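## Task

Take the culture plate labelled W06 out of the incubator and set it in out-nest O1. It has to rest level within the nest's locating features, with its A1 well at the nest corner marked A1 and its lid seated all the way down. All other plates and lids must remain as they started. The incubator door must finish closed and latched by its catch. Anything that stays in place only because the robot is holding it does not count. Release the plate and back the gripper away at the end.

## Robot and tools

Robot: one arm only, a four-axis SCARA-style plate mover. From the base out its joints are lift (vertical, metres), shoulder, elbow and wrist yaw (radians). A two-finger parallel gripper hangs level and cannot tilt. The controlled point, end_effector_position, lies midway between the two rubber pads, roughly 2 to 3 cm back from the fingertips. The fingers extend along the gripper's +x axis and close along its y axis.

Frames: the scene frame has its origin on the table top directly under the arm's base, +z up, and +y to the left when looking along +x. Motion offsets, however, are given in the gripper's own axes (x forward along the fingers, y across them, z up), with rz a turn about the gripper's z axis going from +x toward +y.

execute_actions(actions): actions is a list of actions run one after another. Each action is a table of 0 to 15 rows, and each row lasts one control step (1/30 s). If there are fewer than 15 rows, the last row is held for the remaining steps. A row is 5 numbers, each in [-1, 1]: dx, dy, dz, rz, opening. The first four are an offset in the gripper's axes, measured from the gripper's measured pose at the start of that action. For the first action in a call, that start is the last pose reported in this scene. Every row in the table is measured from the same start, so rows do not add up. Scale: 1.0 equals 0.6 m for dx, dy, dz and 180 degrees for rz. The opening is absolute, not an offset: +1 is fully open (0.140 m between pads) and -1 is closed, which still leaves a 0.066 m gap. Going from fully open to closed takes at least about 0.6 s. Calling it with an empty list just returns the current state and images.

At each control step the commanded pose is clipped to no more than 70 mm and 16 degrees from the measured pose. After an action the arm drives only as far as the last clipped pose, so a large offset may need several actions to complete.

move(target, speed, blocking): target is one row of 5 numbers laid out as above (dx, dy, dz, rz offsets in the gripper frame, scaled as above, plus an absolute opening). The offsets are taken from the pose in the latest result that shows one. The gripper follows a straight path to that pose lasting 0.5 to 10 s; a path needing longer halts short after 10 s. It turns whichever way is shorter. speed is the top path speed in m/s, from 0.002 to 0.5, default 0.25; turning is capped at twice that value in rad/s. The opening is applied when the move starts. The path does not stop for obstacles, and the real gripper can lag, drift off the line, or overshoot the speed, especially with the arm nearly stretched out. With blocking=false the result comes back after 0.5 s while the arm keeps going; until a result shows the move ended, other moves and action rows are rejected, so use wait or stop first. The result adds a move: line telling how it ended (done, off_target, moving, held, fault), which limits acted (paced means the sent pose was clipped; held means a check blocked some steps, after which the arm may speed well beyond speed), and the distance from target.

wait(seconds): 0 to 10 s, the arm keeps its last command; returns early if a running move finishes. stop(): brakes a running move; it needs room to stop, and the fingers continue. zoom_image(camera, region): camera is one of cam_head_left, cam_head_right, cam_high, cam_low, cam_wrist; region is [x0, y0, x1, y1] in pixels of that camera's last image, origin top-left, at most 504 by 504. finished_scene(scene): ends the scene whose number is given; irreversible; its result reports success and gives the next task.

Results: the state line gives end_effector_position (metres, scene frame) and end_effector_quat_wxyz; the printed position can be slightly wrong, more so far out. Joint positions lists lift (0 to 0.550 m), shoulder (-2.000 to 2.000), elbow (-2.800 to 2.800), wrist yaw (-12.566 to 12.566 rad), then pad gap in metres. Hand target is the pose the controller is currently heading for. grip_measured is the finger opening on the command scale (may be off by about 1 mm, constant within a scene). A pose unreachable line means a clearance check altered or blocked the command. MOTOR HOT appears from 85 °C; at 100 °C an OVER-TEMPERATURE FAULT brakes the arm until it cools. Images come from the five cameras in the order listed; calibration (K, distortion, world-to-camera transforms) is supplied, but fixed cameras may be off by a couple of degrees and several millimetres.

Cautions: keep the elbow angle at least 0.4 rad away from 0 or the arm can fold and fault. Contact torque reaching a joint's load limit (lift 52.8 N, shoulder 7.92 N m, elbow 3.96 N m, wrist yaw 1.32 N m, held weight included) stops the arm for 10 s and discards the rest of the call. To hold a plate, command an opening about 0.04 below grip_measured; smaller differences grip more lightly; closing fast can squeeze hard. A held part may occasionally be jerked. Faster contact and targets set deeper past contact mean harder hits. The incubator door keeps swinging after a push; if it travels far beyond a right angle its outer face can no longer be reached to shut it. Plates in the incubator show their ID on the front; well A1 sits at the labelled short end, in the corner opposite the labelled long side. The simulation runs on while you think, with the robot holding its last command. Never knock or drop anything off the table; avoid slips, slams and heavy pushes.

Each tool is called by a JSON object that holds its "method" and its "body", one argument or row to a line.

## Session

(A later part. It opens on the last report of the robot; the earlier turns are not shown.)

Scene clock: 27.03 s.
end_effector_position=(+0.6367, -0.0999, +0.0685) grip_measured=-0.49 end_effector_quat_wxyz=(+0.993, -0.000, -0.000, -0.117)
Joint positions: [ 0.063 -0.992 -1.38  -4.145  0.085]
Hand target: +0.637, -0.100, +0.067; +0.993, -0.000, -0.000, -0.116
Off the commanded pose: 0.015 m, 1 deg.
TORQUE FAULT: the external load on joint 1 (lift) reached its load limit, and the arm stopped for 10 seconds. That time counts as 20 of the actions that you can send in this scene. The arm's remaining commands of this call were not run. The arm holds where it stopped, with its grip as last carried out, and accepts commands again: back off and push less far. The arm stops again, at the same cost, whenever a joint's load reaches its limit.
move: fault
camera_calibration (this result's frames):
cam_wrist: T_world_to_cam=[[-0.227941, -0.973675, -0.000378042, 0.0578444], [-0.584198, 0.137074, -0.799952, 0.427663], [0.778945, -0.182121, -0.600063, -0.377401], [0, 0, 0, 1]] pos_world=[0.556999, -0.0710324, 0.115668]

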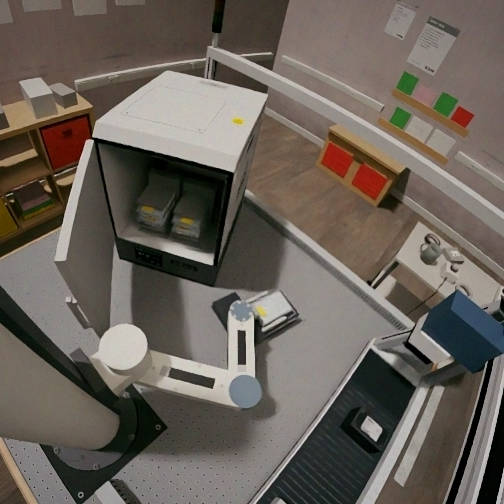

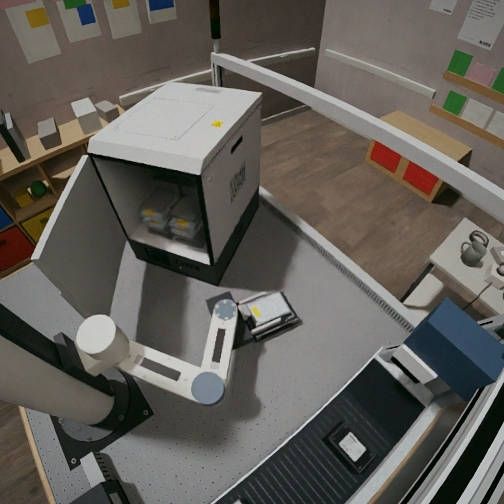

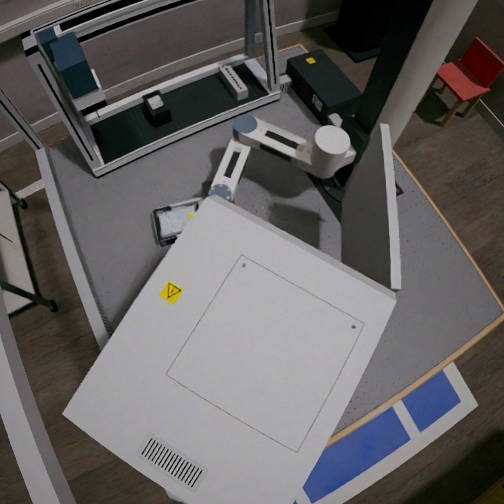

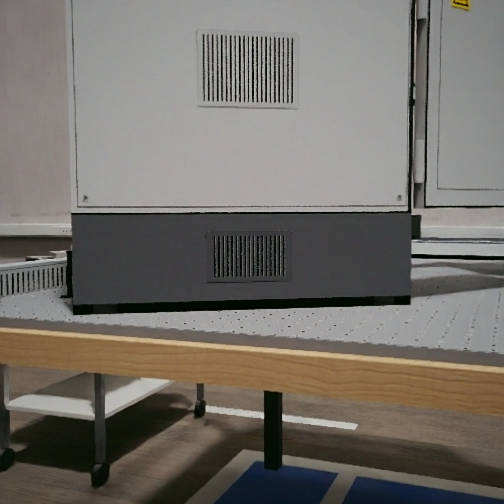

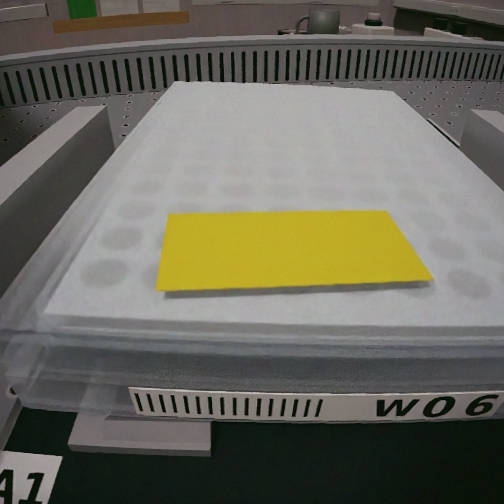

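{"method": "move", "body": {
  "target": [0, -0.028, 0.02, 0, -0.53],
  "speed": 0.04
}}

{"method": "zoom_image", "body": {
  "camera": "cam_head_right",
  "region": [210, 260, 330, 360]
}}

{"method": "zoom_image", "body": {
  "camera": "cam_high",
  "region": [130, 160, 250, 260]
}}

Scene clock: 27.90 s.
end_effector_position=(+0.6328, -0.1164, +0.0805) grip_measured=-0.49 end_effector_quat_wxyz=(+0.993, -0.000, -0.000, -0.117)
Joint positions: [ 0.076 -1.043 -1.38  -4.095  0.085]
Hand target: +0.633, -0.116, +0.080; +0.993, -0.000, -0.000, -0.117
Off the commanded pose: 0.000 m, 0 deg.
move: done
camera_calibration (this result's frames):
cam_wrist: T_world_to_cam=[[-0.228525, -0.973538, -0.000378042, 0.0412764], [-0.584115, 0.137424, -0.799952, 0.437256], [0.778836, -0.182589, -0.600063, -0.370134], [0, 0, 0, 1]] pos_world=[0.553114, -0.0874875, 0.127696]

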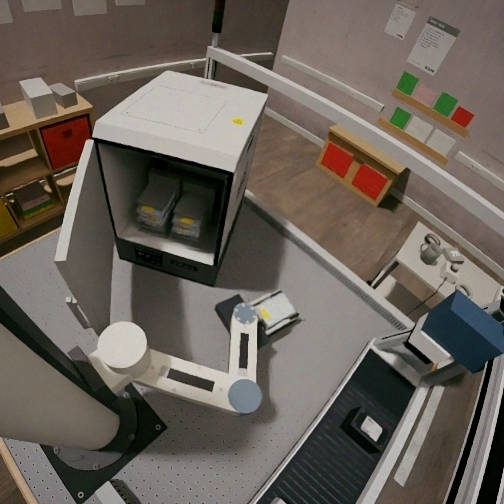

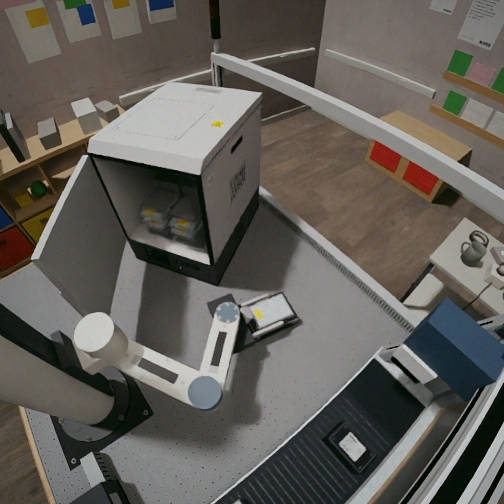

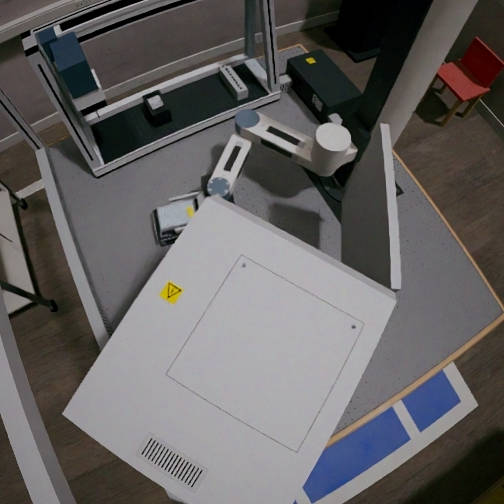

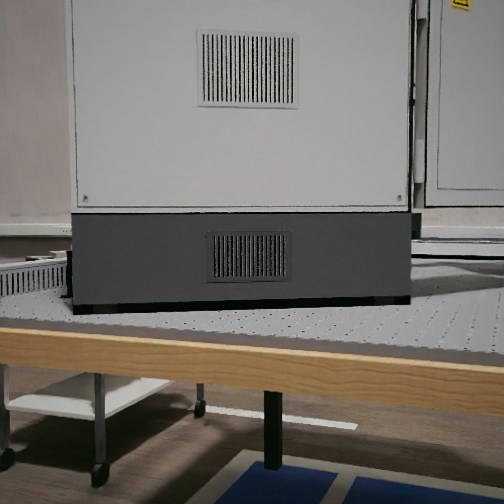

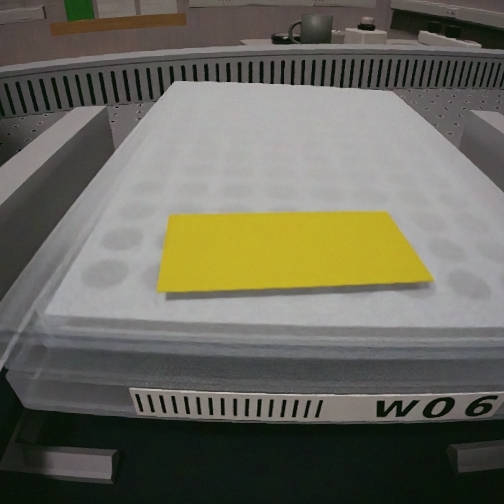

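Region (210, 260, 330, 360) of cam_head_right's 504x504 image, scaled by 4.200, with more detail than that image has.

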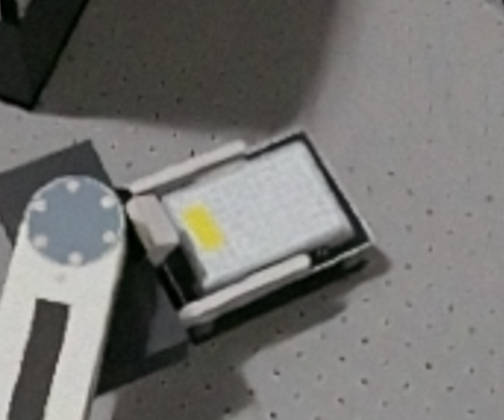

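Region (130, 160, 250, 260) of cam_high's 504x504 image, scaled by 4.200, with more detail than that image has.

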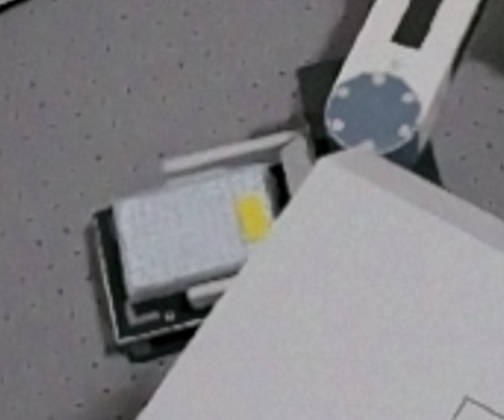

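{"method": "move", "body": {
  "target": [0.007, 0.0065, -0.014, 0, -0.53],
  "speed": 0.02
}}

Scene clock: 28.80 s.
end_effector_position=(+0.6378, -0.1137, +0.0721) grip_measured=-0.49 end_effector_quat_wxyz=(+0.993, -0.000, -0.000, -0.117)
Joint positions: [ 0.067 -1.023 -1.401 -4.095  0.085]
Hand target: +0.638, -0.114, +0.072; +0.993, -0.000, -0.000, -0.117
Off the commanded pose: 0.000 m, 0 deg.
move: done
camera_calibration (this result's frames):
cam_wrist: T_world_to_cam=[[-0.228789, -0.973476, -0.000378042, 0.045273], [-0.584078, 0.137582, -0.799952, 0.433013], [0.778786, -0.1828, -0.600063, -0.378545], [0, 0, 0, 1]] pos_world=[0.558077, -0.0847007, 0.119256]

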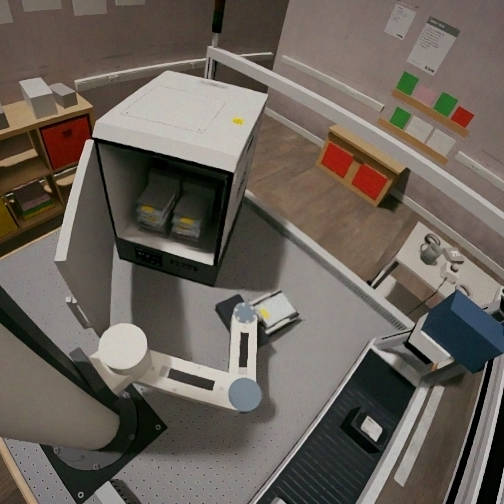

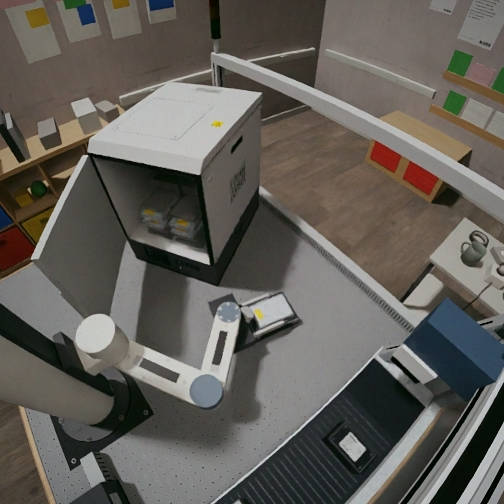

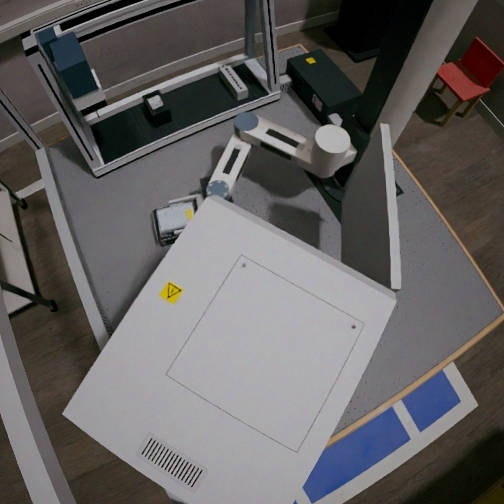

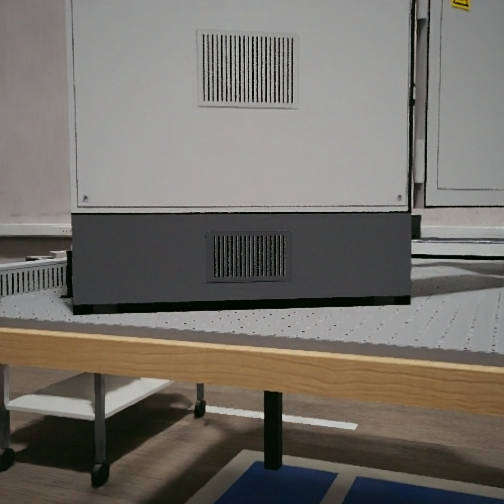

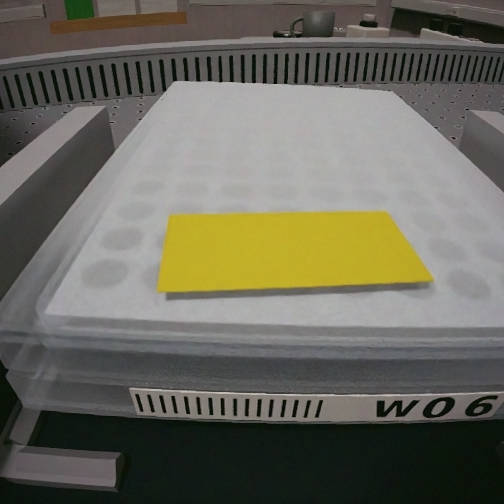

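{"method": "move", "body": {
  "target": [-0.004, 0, -0.0, 0, -0.53],
  "speed": 0.02
}}

{"method": "move", "body": {
  "target": [0, 0, -0.009, 0, -0.53],
  "speed": 0.008
}}

Scene clock: 29.70 s.
end_effector_position=(+0.6355, -0.1130, +0.0721) grip_measured=-0.49 end_effector_quat_wxyz=(+0.993, -0.000, -0.000, -0.117)
Joint positions: [ 0.067 -1.028 -1.389 -4.102  0.085]
Hand target: +0.635, -0.113, +0.072; +0.993, -0.000, -0.000, -0.117
Off the commanded pose: 0.000 m, 0 deg.
move: done
camera_calibration (this result's frames):
cam_wrist: T_world_to_cam=[[-0.228338, -0.973582, -0.000378042, 0.0451114], [-0.584142, 0.137311, -0.799952, 0.431594], [0.778871, -0.182438, -0.600063, -0.376654], [0, 0, 0, 1]] pos_world=[0.555777, -0.0840592, 0.119256]

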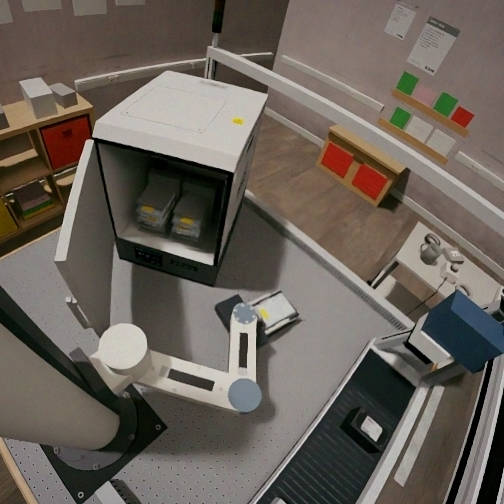

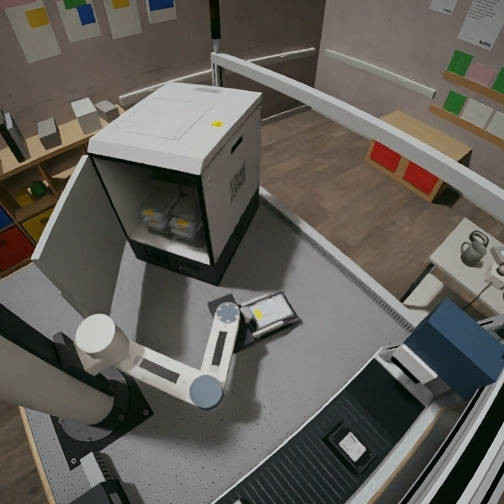

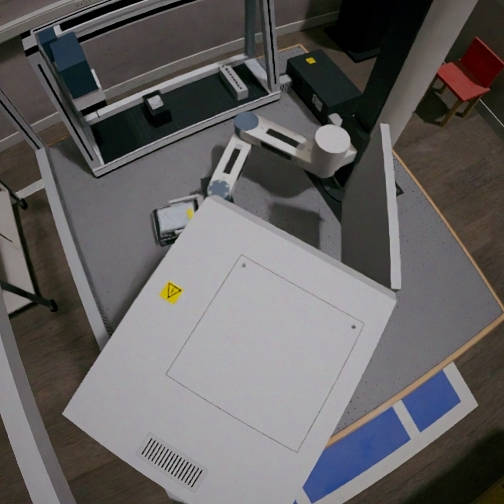

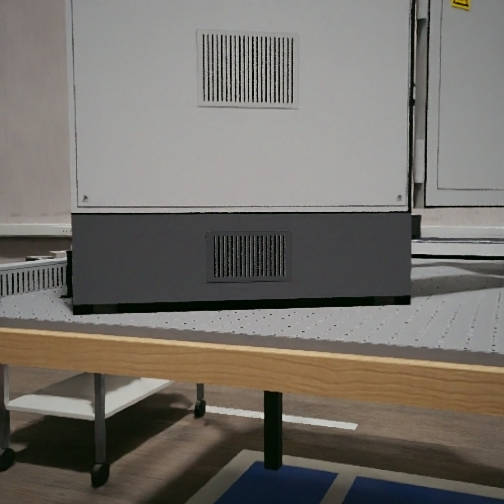

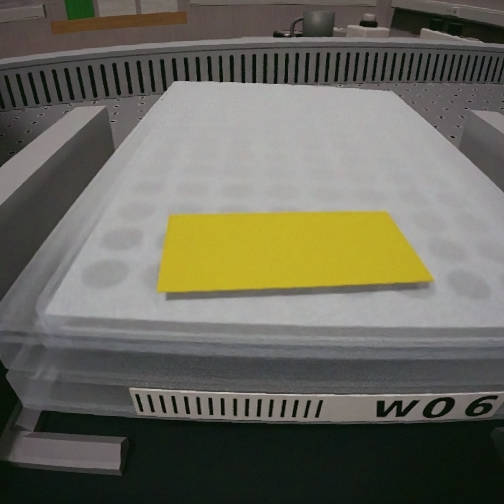

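Scene clock: 30.60 s.
end_effector_position=(+0.6356, -0.1121, +0.0672) grip_measured=-0.49 end_effector_quat_wxyz=(+0.993, -0.000, -0.000, -0.115)
Joint positions: [ 0.062 -1.027 -1.388 -4.098  0.085]
Hand target: +0.635, -0.113, +0.067; +0.993, -0.000, -0.000, -0.117
Off the commanded pose: 0.001 m, 0 deg.
move: done
camera_calibration (this result's frames):
cam_wrist: T_world_to_cam=[[-0.223852, -0.974623, -0.000378042, 0.043074], [-0.584768, 0.13462, -0.799952, 0.427793], [0.779703, -0.17885, -0.600063, -0.379636], [0, 0, 0, 1]] pos_world=[0.555805, -0.0835062, 0.114425]

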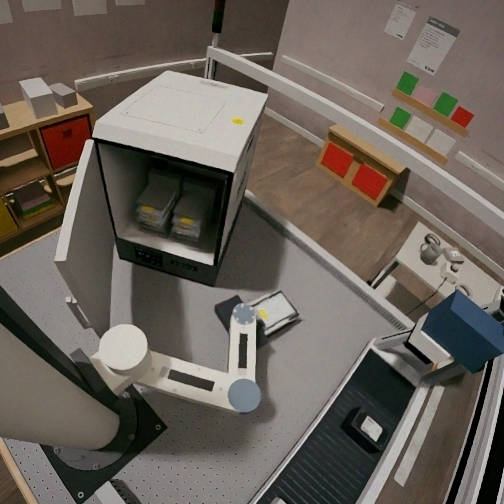

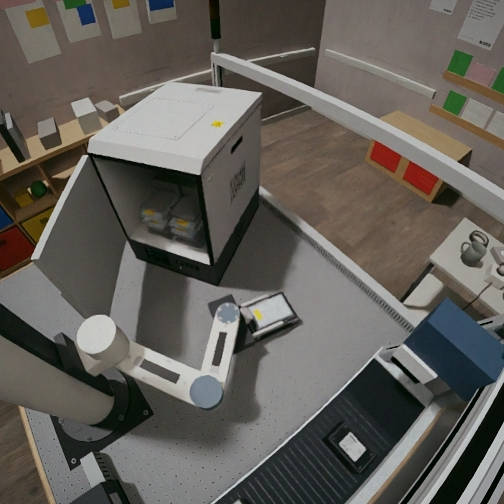

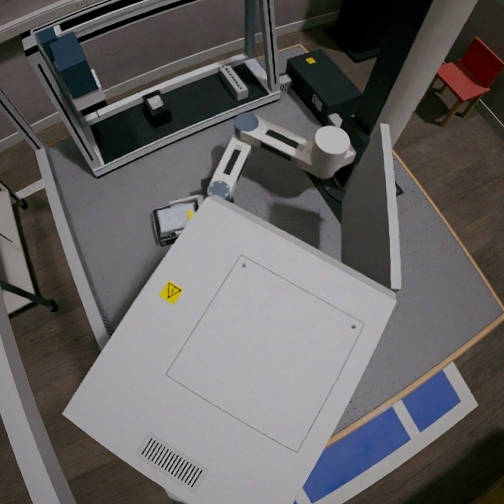

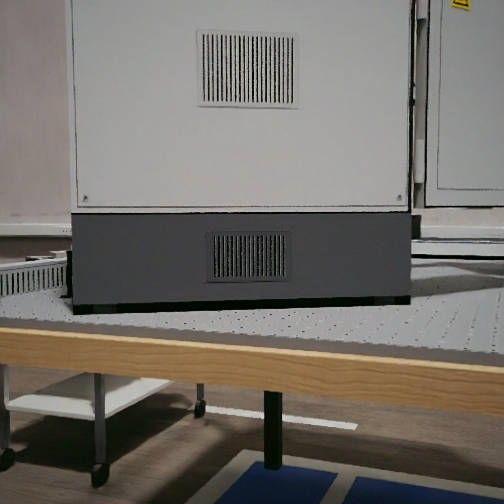

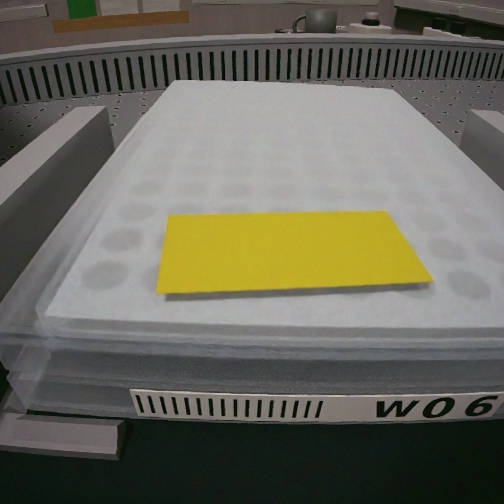

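{"method": "move", "body": {
  "target": [0, 0.0015, -0.004, 0.003, -0.53],
  "speed": 0.008
}}

Scene clock: 31.47 s.
end_effector_position=(+0.6357, -0.1120, +0.0654) grip_measured=-0.49 end_effector_quat_wxyz=(+0.994, -0.000, -0.000, -0.112)
Joint positions: [ 0.06  -1.028 -1.389 -4.091  0.085]
Hand target: +0.636, -0.111, +0.065; +0.994, -0.000, -0.000, -0.110
Off the commanded pose: 0.001 m, 0 deg.
move: done
camera_calibration (this result's frames):
cam_wrist: T_world_to_cam=[[-0.219175, -0.975686, -0.000378042, 0.0400817], [-0.585407, 0.131814, -0.799952, 0.42644], [0.780552, -0.175108, -0.600063, -0.38089], [0, 0, 0, 1]] pos_world=[0.55573, -0.0838004, 0.112589]

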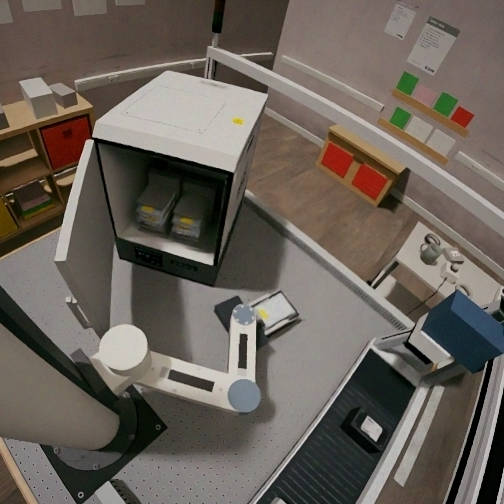

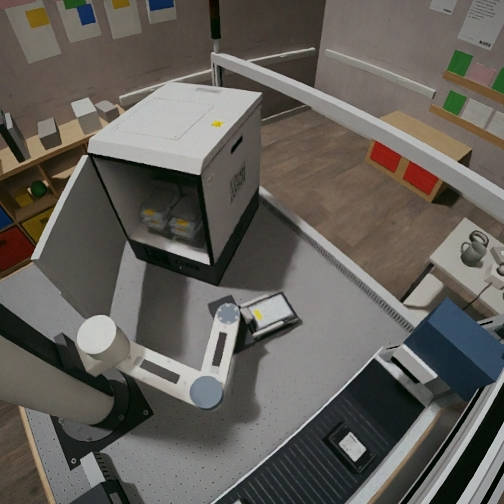

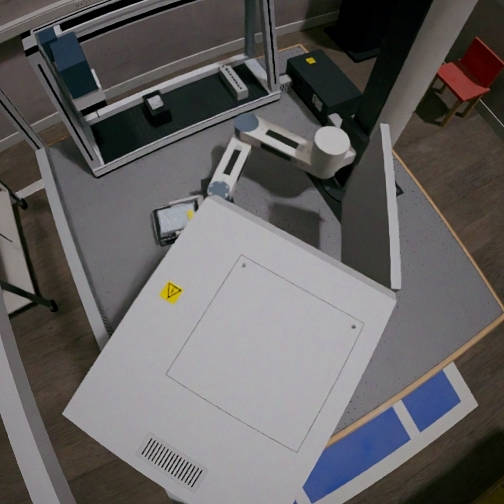

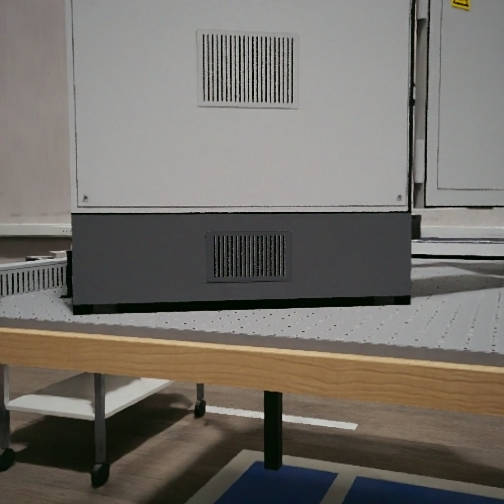

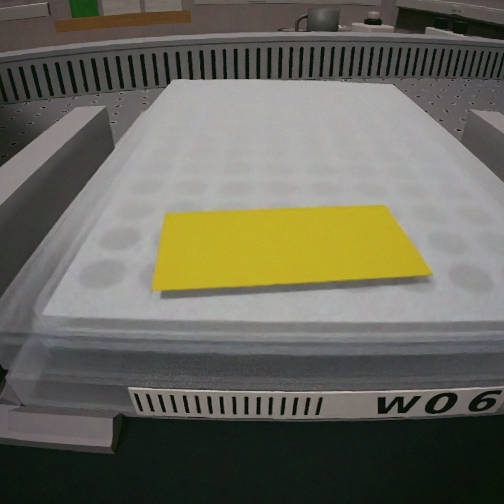

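Plate levelled; it looks seated. Release.

{"method": "move", "body": {
  "target": [0, 0, 0, 0, 0.2]
}}

{"method": "move", "body": {
  "target": [-0.12, 0, 0.12, 0, 0.2],
  "speed": 0.1
}}

Scene clock: 32.23 s.
end_effector_position=(+0.6357, -0.1121, +0.0655) grip_measured=+0.20 end_effector_quat_wxyz=(+0.994, -0.000, -0.000, -0.113)
Joint positions: [ 0.06  -1.029 -1.389 -4.092  0.11 ]
Hand target: +0.636, -0.112, +0.065; +0.994, -0.000, -0.000, -0.112
Off the commanded pose: 0.000 m, 0 deg.
move: done
camera_calibration (this result's frames):
cam_wrist: T_world_to_cam=[[-0.219569, -0.975597, -0.000378042, 0.0402592], [-0.585353, 0.132051, -0.799952, 0.426485], [0.780481, -0.175424, -0.600063, -0.380847], [0, 0, 0, 1]] pos_world=[0.555728, -0.0838504, 0.112651]

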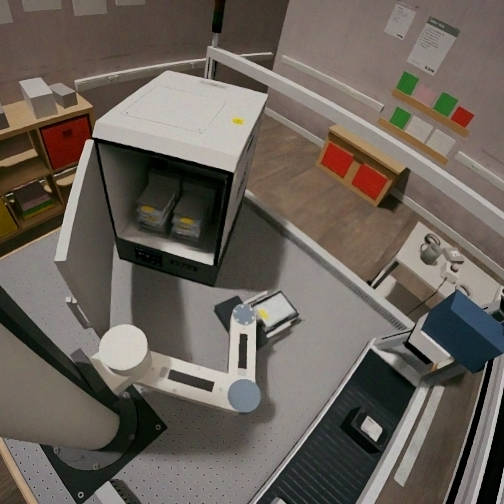

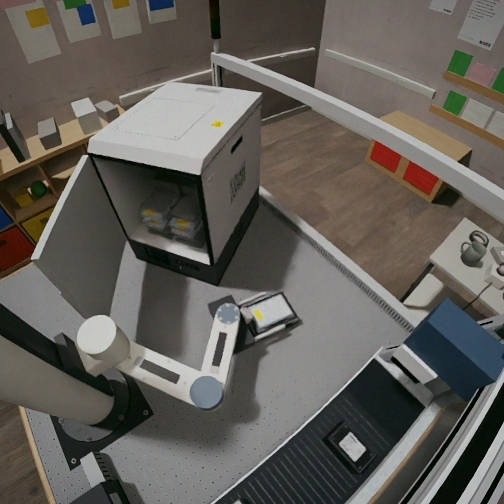

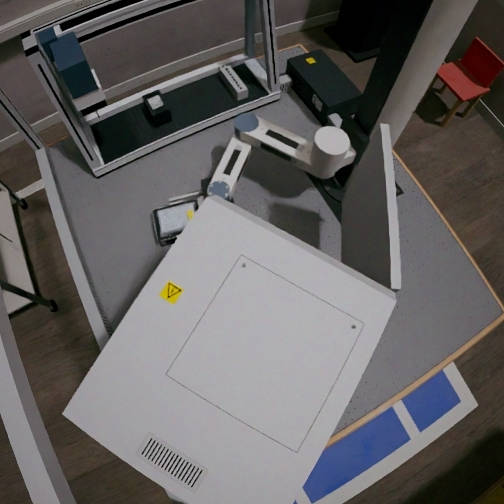

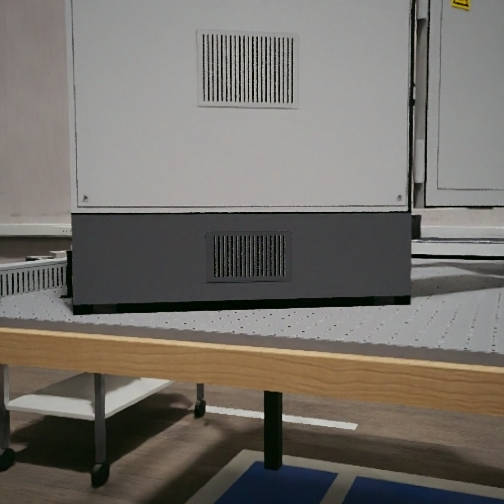

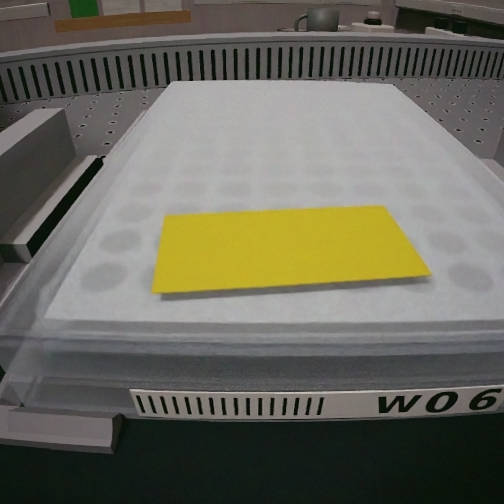

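Scene clock: 33.53 s.
end_effector_position=(+0.5655, -0.0959, +0.1375) grip_measured=+0.20 end_effector_quat_wxyz=(+0.994, -0.000, -0.000, -0.112)
Joint positions: [ 0.133 -1.164 -1.046 -4.298  0.11 ]
Hand target: +0.565, -0.096, +0.137; +0.994, -0.000, -0.000, -0.113
Off the commanded pose: 0.000 m, 0 deg.
move: done
camera_calibration (this result's frames):
cam_wrist: T_world_to_cam=[[-0.219072, -0.975709, -0.000378042, 0.040346], [-0.585421, 0.131752, -0.799952, 0.44092], [0.78057, -0.175026, -0.600063, -0.279999], [0, 0, 0, 1]] pos_world=[0.485521, -0.0677333, 0.184713]

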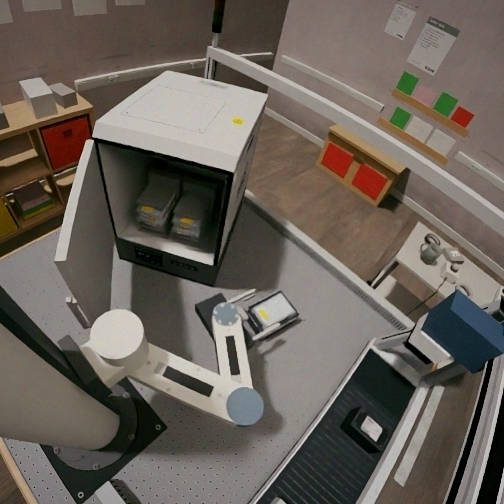

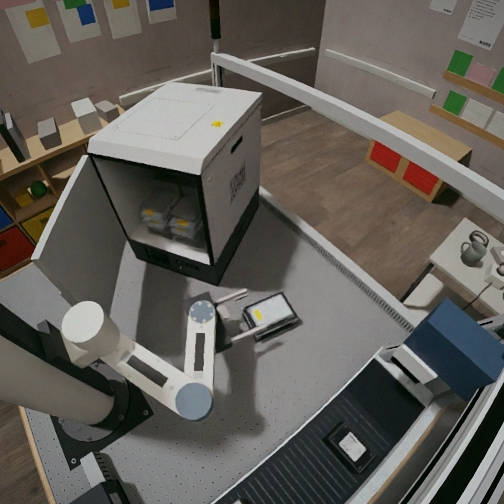

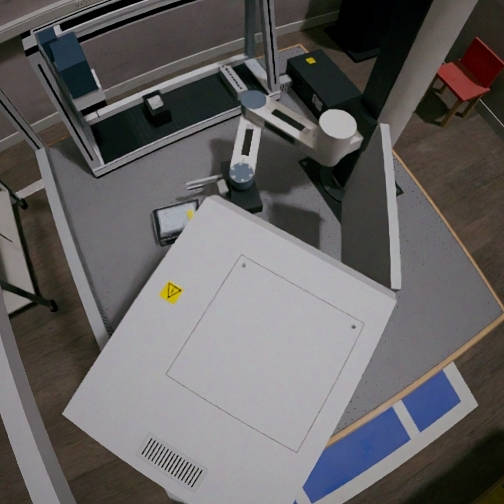

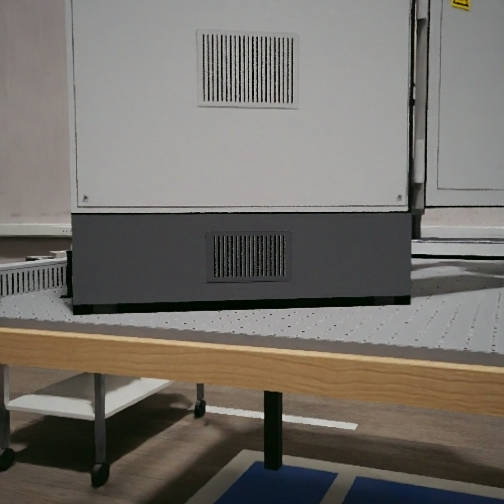

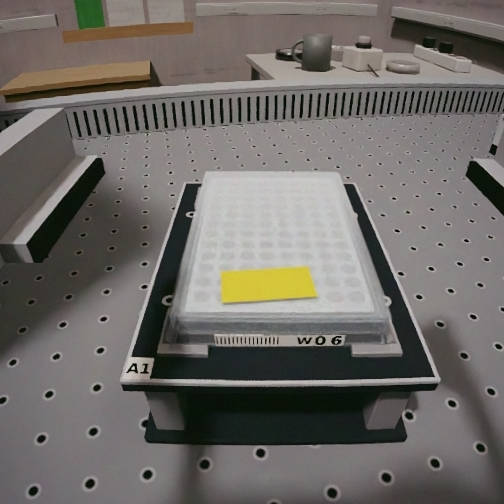

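{"method": "move", "body": {
  "target": [0, 0, 0.69, -0.115, -1],
  "speed": 0.4
}}

Scene clock: 35.60 s.
end_effector_position=(+0.5655, -0.0959, +0.5516) grip_measured=-1.00 end_effector_quat_wxyz=(+0.957, -0.000, -0.000, -0.289)
Joint positions: [ 0.547 -0.962 -1.102 -4.804  0.066]
Hand target: +0.565, -0.096, +0.552; +0.957, -0.000, -0.000, -0.289
Off the commanded pose: 0.000 m, 0 deg.
move: done; limits=paced
camera_calibration (this result's frames):
cam_wrist: T_world_to_cam=[[-0.549535, -0.83547, -0.000378042, 0.240848], [-0.501169, 0.330009, -0.799952, 0.743492], [0.668461, -0.439413, -0.600063, 0.00654507], [0, 0, 0, 1]] pos_world=[0.500595, -0.0412611, 0.598777]

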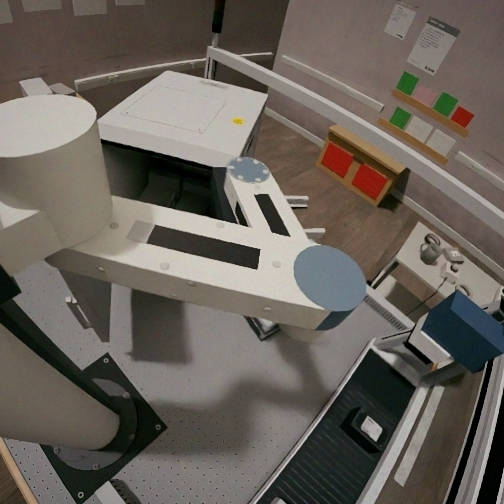

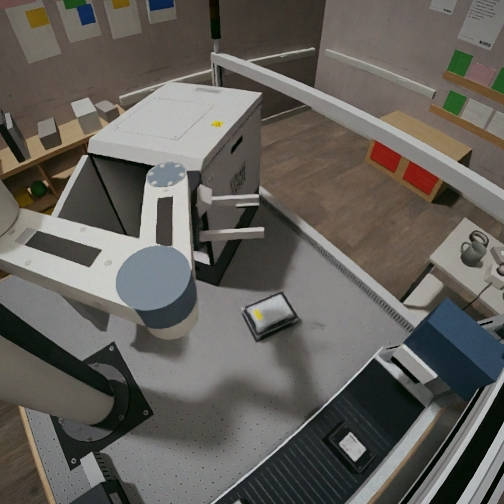

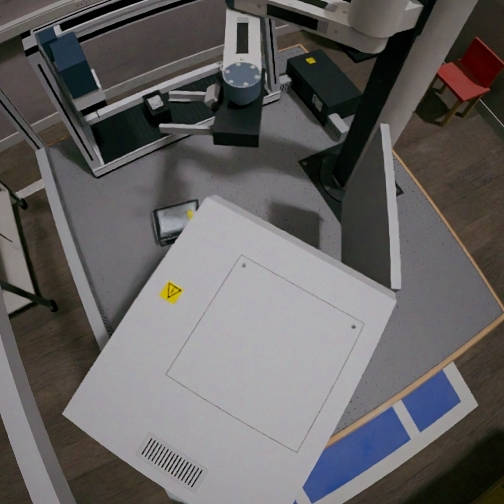

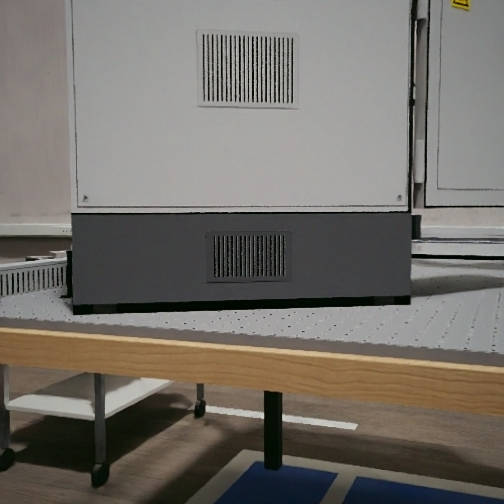

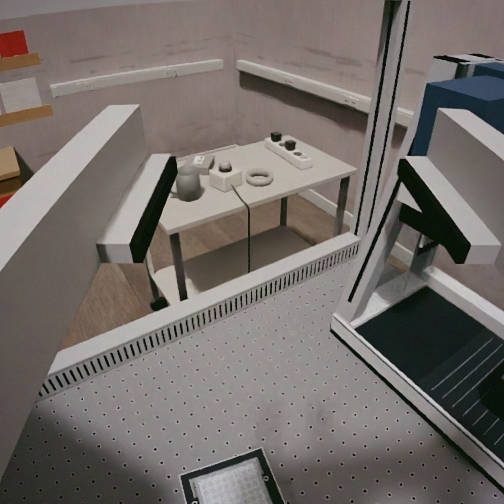

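{"method": "move", "body": {
  "target": [-0.895, 0.17, 0, 0, -1],
  "speed": 0.25
}}

Scene clock: 38.37 s.
end_effector_position=(+0.1741, +0.2858, +0.5516) grip_measured=-1.00 end_effector_quat_wxyz=(+0.957, -0.000, -0.000, -0.289)
Joint positions: [ 0.547  1.206 -1.644 -6.432  0.066]
Hand target: +0.174, +0.286, +0.552; +0.957, -0.000, -0.000, -0.289
Off the commanded pose: 0.000 m, 0 deg.
move: done
camera_calibration (this result's frames):
cam_wrist: T_world_to_cam=[[-0.549625, -0.835412, -0.000378042, 0.344637], [-0.501134, 0.330062, -0.799952, 0.421377], [0.668414, -0.439484, -0.600063, 0.435935], [0, 0, 0, 1]] pos_world=[0.109201, 0.34042, 0.5988]

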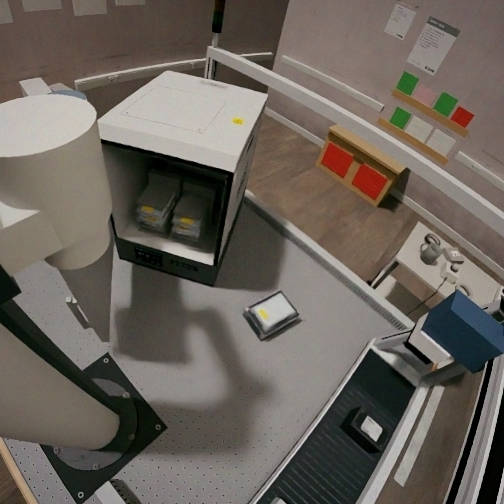

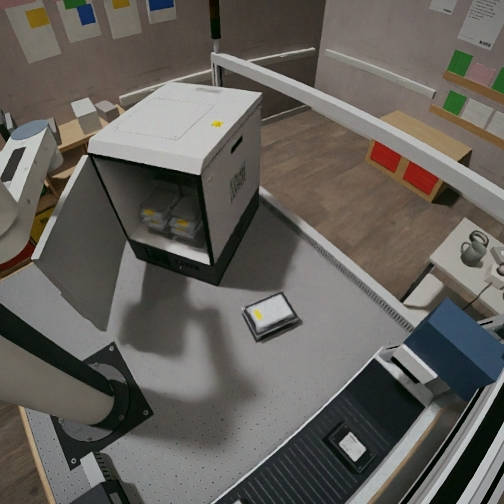

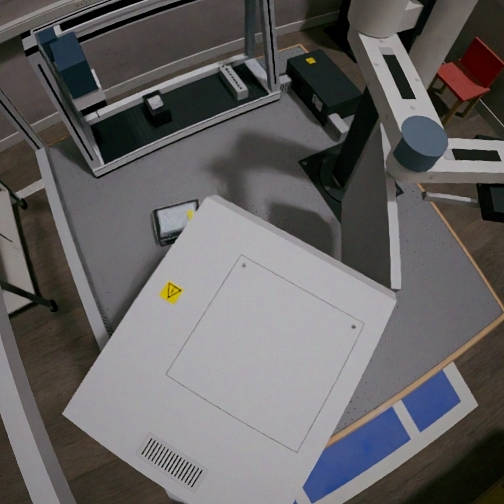

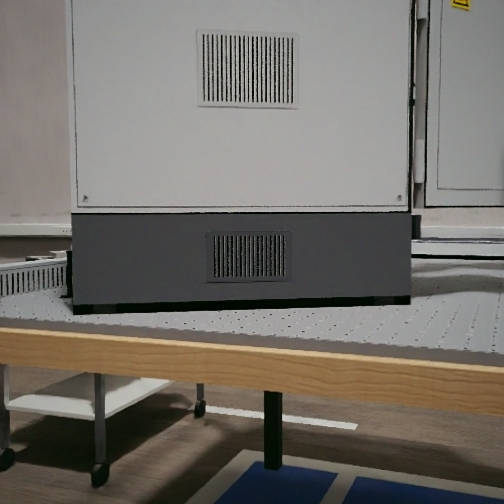

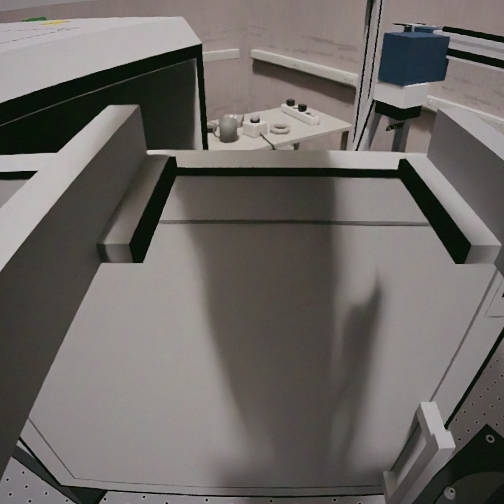

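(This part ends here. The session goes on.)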